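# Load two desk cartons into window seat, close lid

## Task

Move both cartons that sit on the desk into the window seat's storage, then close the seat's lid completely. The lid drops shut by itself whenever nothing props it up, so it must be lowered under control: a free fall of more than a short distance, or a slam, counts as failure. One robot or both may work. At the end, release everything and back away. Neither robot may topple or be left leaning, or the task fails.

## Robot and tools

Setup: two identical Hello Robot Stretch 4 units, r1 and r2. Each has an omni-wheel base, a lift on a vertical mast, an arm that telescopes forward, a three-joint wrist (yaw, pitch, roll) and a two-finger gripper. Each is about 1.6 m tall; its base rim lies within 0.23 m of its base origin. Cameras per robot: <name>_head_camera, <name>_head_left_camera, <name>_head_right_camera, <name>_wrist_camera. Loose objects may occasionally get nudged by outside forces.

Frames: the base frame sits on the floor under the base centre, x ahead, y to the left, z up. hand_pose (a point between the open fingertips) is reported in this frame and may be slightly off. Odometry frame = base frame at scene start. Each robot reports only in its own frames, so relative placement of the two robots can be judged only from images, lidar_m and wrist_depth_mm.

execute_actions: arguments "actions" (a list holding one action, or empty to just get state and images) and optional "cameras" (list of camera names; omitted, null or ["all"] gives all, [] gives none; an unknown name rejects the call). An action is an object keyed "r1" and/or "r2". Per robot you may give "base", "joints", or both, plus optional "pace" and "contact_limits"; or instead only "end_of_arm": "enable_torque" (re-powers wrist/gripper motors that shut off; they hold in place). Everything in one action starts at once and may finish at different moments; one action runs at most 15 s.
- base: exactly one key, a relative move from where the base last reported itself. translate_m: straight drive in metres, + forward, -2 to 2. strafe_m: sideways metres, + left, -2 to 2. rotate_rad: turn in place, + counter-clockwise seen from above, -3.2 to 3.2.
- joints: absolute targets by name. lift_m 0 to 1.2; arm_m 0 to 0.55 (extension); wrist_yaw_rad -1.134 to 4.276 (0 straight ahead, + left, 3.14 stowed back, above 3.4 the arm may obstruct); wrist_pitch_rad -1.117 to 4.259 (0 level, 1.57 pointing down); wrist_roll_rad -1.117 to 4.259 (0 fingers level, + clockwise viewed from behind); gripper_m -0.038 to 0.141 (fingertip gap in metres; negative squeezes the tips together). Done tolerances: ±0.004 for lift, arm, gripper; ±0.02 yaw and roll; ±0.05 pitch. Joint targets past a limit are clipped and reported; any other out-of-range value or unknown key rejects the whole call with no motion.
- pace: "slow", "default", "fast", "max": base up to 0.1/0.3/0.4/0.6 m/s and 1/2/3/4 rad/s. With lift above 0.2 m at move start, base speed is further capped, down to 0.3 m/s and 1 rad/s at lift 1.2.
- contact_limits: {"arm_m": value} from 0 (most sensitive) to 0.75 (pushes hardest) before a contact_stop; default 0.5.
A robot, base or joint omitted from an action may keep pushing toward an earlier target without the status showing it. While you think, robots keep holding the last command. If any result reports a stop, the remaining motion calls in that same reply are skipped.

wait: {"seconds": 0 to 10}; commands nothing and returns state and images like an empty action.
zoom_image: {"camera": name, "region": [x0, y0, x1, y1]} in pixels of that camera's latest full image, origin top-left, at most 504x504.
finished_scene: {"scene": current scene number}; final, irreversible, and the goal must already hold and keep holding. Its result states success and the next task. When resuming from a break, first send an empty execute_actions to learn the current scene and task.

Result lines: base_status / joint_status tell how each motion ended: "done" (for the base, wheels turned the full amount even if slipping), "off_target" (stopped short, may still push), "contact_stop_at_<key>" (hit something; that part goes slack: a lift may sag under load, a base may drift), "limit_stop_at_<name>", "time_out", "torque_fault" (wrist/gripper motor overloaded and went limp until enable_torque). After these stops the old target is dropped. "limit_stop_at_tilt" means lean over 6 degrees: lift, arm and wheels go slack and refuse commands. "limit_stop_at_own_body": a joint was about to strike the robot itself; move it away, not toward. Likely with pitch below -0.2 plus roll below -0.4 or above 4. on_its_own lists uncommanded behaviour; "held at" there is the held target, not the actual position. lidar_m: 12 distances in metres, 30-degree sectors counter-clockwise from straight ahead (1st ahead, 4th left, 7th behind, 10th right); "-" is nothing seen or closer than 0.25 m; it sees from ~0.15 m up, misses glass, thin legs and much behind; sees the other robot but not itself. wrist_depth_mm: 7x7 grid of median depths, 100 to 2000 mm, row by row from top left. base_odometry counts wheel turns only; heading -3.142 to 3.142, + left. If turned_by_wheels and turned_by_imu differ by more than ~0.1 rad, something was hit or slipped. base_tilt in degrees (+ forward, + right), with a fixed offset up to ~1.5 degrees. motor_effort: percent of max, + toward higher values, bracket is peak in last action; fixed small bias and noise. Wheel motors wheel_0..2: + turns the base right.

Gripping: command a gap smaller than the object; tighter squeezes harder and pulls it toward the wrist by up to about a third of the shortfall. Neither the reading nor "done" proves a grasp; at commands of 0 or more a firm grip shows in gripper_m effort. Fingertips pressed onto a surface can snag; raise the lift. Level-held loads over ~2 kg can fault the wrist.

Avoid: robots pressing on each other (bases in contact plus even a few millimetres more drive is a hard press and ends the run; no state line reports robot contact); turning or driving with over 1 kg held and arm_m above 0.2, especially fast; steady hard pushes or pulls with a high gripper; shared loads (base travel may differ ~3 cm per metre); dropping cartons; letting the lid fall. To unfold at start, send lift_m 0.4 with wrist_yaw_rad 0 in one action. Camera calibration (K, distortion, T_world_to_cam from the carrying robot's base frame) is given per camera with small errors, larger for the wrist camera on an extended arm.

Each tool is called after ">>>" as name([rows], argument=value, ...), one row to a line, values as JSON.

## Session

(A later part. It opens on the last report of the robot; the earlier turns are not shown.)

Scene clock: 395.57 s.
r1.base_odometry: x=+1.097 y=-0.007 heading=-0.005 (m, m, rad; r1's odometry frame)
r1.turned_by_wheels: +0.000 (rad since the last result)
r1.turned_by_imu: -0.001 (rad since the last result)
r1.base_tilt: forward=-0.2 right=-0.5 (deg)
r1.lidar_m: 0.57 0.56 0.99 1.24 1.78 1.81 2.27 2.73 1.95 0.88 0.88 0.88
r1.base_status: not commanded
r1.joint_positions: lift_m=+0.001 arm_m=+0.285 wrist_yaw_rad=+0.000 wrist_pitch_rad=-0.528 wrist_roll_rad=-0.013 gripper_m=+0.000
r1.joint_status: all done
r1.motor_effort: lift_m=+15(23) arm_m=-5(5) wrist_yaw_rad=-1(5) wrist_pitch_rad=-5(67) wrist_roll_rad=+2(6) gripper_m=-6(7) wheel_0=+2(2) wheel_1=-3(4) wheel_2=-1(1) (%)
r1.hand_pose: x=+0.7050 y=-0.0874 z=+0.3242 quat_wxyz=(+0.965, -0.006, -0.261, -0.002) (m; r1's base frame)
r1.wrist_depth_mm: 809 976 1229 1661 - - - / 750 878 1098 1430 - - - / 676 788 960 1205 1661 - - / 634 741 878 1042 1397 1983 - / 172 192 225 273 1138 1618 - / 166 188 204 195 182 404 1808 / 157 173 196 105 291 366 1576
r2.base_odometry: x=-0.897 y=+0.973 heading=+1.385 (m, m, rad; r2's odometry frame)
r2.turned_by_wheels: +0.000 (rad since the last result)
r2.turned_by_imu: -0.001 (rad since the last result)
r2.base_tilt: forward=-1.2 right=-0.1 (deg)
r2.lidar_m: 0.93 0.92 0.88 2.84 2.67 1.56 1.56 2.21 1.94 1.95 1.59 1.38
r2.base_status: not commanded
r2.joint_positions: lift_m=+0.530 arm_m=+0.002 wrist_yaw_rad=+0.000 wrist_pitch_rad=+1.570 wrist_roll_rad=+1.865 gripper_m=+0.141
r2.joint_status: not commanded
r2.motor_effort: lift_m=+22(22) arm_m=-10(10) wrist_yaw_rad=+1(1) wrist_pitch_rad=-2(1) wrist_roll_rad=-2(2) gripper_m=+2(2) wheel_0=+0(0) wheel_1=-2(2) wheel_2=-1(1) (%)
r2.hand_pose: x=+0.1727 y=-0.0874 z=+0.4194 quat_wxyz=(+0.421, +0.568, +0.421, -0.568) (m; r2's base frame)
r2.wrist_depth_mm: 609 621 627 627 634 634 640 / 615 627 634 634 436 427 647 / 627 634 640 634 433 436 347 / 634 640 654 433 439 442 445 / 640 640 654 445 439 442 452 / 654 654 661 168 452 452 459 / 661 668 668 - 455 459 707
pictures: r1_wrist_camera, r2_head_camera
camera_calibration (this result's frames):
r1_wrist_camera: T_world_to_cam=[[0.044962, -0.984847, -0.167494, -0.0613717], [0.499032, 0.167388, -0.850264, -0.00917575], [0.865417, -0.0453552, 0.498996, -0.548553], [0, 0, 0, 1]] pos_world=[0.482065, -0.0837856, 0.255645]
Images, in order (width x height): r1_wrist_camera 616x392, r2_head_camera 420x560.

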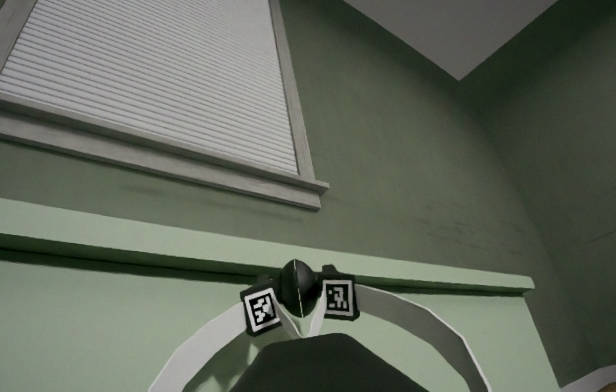

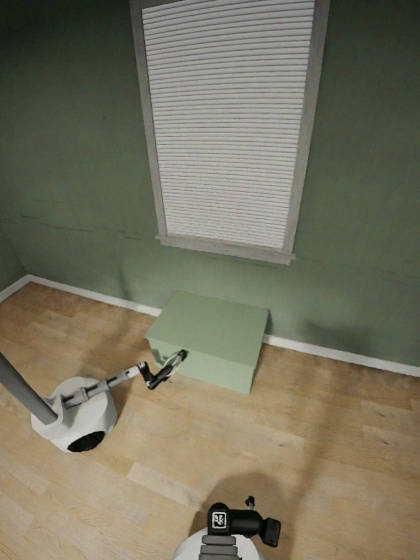

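Lid is shut and unloaded. Backing r1 away.

>>> execute_actions([
  {"r1": {"base": {"translate_m": -0.3}, "joints": {"arm_m": 0.15}, "pace": "fast"}},
], cameras=["r1_head_camera", "r2_head_camera"])

Scene clock: 400.20 s.
r1.base_odometry: x=+0.797 y=-0.006 heading=-0.005 (m, m, rad; r1's odometry frame)
r1.turned_by_wheels: +0.000 (rad since the last result)
r1.turned_by_imu: +0.000 (rad since the last result)
r1.base_tilt: forward=-0.2 right=-0.5 (deg)
r1.lidar_m: 0.86 1.00 1.24 1.54 1.60 1.63 2.04 2.48 1.77 2.14 0.99 1.26
r1.base_status: done
r1.joint_positions: lift_m=+0.001 arm_m=+0.151 wrist_yaw_rad=+0.000 wrist_pitch_rad=-0.528 wrist_roll_rad=-0.013 gripper_m=+0.000
r1.joint_status: all done
r1.motor_effort: lift_m=+16(16) arm_m=-8(8) wrist_yaw_rad=+0(1) wrist_pitch_rad=-4(8) wrist_roll_rad=+2(2) gripper_m=-6(7) wheel_0=+0(7) wheel_1=-2(8) wheel_2=-2(14) (%)
r1.hand_pose: x=+0.5715 y=-0.0874 z=+0.3243 quat_wxyz=(+0.965, -0.006, -0.261, -0.002) (m; r1's base frame)
r1.wrist_depth_mm: 1205 1464 1808 - - - - / 1138 1308 1661 - - - - / 1042 1205 1464 1808 - - - / 960 1078 1308 1576 - - - / 891 1008 1182 1366 1808 - - / 820 931 1025 196 181 - - / 788 554 525 105 768 1863 -
r2.base_odometry: x=-0.897 y=+0.973 heading=+1.385 (m, m, rad; r2's odometry frame)
r2.turned_by_wheels: +0.000 (rad since the last result)
r2.turned_by_imu: -0.001 (rad since the last result)
r2.base_tilt: forward=-1.0 right=+0.1 (deg)
r2.lidar_m: 0.93 0.91 0.93 1.21 2.65 1.56 1.57 2.22 1.94 1.94 1.61 1.37
r2.base_status: not commanded
r2.joint_positions: lift_m=+0.530 arm_m=+0.002 wrist_yaw_rad=+0.000 wrist_pitch_rad=+1.570 wrist_roll_rad=+1.865 gripper_m=+0.141
r2.joint_status: not commanded
r2.motor_effort: lift_m=+22(22) arm_m=-9(10) wrist_yaw_rad=+1(1) wrist_pitch_rad=-2(2) wrist_roll_rad=-3(1) gripper_m=+0(3) wheel_0=-1(0) wheel_1=-2(2) wheel_2=-1(1) (%)
r2.hand_pose: x=+0.1727 y=-0.0874 z=+0.4194 quat_wxyz=(+0.421, +0.568, +0.421, -0.568) (m; r2's base frame)
r2.wrist_depth_mm: 615 615 621 627 640 640 640 / 621 627 627 634 436 433 640 / 627 634 634 634 430 433 349 / 634 647 647 439 433 439 445 / 647 640 654 439 442 442 449 / 654 654 661 168 445 455 462 / 661 668 668 - 455 459 707
pictures: r1_head_camera, r2_head_camera
Images, in order (width x height): r1_head_camera 420x560, r2_head_camera 420x560.

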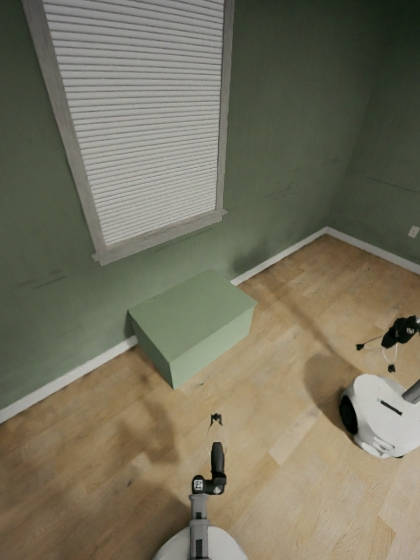

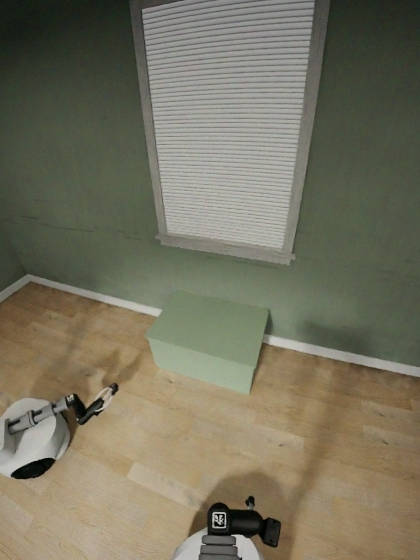

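>>> finished_scene(scene=2)

The scene is finished: the task was done.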